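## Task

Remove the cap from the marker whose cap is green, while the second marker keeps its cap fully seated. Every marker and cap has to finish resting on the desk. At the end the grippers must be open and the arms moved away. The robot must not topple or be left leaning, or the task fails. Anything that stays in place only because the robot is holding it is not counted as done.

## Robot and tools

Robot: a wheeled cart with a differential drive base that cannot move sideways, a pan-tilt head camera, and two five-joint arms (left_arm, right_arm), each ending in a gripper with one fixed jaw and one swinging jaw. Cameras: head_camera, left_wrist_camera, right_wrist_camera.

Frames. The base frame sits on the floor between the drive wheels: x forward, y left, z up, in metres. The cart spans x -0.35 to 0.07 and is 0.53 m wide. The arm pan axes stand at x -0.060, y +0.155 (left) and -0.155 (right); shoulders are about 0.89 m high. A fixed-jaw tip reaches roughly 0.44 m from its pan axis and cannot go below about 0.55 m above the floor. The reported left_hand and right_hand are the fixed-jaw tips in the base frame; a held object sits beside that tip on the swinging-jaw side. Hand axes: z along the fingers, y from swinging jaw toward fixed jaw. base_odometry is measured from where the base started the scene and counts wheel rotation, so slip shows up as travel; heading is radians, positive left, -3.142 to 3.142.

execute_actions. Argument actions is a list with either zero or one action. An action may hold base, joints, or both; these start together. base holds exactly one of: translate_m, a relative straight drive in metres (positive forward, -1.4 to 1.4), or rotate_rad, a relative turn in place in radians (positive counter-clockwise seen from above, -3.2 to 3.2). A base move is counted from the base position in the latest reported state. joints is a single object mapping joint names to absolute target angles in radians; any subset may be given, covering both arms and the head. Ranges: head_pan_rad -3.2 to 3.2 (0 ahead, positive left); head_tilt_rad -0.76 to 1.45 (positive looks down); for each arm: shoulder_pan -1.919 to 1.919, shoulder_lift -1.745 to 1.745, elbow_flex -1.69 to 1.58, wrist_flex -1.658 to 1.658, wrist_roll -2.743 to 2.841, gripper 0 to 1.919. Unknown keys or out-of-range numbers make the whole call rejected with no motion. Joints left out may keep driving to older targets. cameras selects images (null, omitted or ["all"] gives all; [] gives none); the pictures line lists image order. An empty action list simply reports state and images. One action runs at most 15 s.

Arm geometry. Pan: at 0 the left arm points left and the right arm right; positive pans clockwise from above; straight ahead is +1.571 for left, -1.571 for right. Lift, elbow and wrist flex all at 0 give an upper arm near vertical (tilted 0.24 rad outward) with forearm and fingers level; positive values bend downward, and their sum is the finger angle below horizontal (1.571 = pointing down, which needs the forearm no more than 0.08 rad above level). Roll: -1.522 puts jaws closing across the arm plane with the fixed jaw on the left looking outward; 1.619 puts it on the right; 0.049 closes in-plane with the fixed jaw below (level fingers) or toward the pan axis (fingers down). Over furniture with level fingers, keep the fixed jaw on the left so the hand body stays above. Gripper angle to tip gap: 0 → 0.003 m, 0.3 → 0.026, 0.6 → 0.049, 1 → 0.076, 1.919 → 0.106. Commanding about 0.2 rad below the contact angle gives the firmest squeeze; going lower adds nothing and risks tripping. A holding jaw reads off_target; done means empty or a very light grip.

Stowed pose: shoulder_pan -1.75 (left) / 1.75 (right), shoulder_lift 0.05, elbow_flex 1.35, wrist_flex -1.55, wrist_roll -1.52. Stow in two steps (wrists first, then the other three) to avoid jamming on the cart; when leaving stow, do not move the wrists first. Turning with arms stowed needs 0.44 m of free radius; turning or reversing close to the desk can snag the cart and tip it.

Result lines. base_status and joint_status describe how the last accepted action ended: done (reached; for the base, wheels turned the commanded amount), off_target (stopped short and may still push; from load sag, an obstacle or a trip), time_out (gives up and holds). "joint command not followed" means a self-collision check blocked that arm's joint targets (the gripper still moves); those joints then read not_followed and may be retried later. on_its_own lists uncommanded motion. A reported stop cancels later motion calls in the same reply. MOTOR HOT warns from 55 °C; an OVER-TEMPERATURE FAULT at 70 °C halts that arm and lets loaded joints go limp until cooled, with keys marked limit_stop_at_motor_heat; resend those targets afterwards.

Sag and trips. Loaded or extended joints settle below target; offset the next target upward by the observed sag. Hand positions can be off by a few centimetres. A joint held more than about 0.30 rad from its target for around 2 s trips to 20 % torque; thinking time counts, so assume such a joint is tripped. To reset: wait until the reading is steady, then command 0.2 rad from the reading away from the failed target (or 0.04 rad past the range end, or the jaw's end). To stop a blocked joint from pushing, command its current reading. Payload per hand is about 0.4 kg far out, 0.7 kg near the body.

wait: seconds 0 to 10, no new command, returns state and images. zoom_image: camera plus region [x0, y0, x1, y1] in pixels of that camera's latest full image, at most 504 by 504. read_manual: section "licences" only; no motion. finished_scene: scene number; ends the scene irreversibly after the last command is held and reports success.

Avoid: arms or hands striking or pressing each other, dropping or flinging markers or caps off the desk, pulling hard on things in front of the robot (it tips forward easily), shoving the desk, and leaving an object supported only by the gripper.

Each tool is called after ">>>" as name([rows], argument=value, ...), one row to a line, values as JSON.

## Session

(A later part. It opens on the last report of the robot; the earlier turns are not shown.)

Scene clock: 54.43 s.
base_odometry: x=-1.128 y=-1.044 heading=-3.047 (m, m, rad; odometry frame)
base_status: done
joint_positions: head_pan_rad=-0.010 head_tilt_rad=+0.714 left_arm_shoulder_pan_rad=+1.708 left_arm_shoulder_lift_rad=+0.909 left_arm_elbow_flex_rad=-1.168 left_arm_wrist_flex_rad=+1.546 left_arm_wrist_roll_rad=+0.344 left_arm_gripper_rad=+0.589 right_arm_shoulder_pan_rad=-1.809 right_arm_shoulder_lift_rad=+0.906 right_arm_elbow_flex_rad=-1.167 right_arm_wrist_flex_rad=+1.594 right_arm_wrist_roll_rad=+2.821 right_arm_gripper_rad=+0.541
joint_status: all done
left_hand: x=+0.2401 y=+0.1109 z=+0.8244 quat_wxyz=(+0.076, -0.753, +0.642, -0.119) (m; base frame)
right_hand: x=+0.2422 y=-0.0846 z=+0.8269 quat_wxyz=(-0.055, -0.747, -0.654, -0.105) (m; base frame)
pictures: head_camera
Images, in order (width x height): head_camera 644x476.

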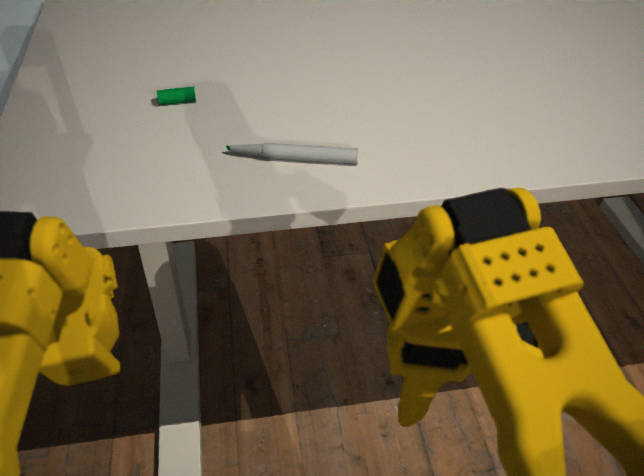

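>>> wait(seconds=1.5)

>>> finished_scene(scene=2)

Scene clock: 56.10 s.
base_odometry: x=-1.128 y=-1.044 heading=-3.047 (m, m, rad; odometry frame)
base_status: done
joint_positions: head_pan_rad=-0.010 head_tilt_rad=+0.714 left_arm_shoulder_pan_rad=+1.708 left_arm_shoulder_lift_rad=+0.909 left_arm_elbow_flex_rad=-1.168 left_arm_wrist_flex_rad=+1.546 left_arm_wrist_roll_rad=+0.344 left_arm_gripper_rad=+0.589 right_arm_shoulder_pan_rad=-1.809 right_arm_shoulder_lift_rad=+0.906 right_arm_elbow_flex_rad=-1.167 right_arm_wrist_flex_rad=+1.594 right_arm_wrist_roll_rad=+2.821 right_arm_gripper_rad=+0.541
joint_status: all done
left_hand: x=+0.2401 y=+0.1109 z=+0.8244 quat_wxyz=(+0.076, -0.753, +0.642, -0.119) (m; base frame)
right_hand: x=+0.2422 y=-0.0846 z=+0.8269 quat_wxyz=(-0.055, -0.747, -0.654, -0.105) (m; base frame)
wait: 1.50 s; at rest by 0.10 s
pictures: head_camera, left_wrist_camera, right_wrist_camera
Images, in order (width x height): head_camera 644x476, left_wrist_camera 644x476, right_wrist_camera 644x476.

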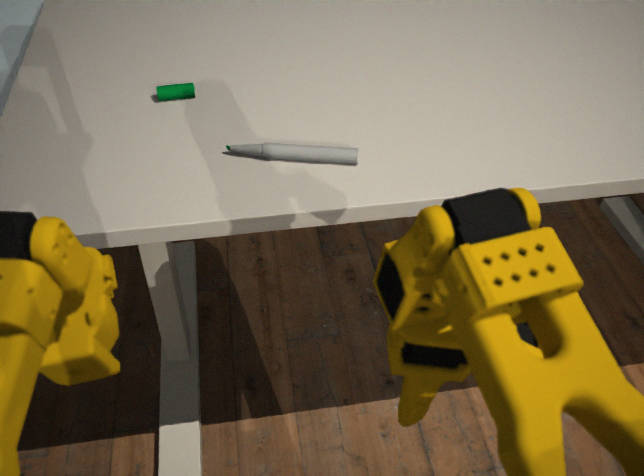

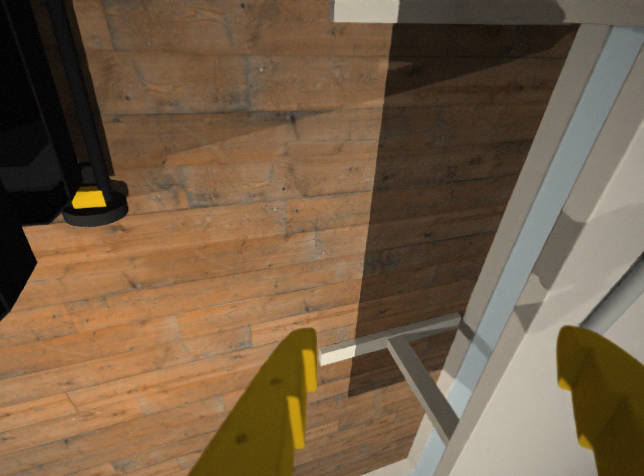

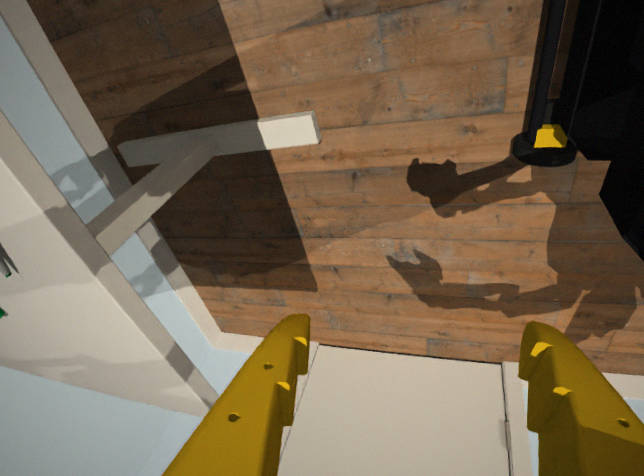

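The scene is finished: the task was done.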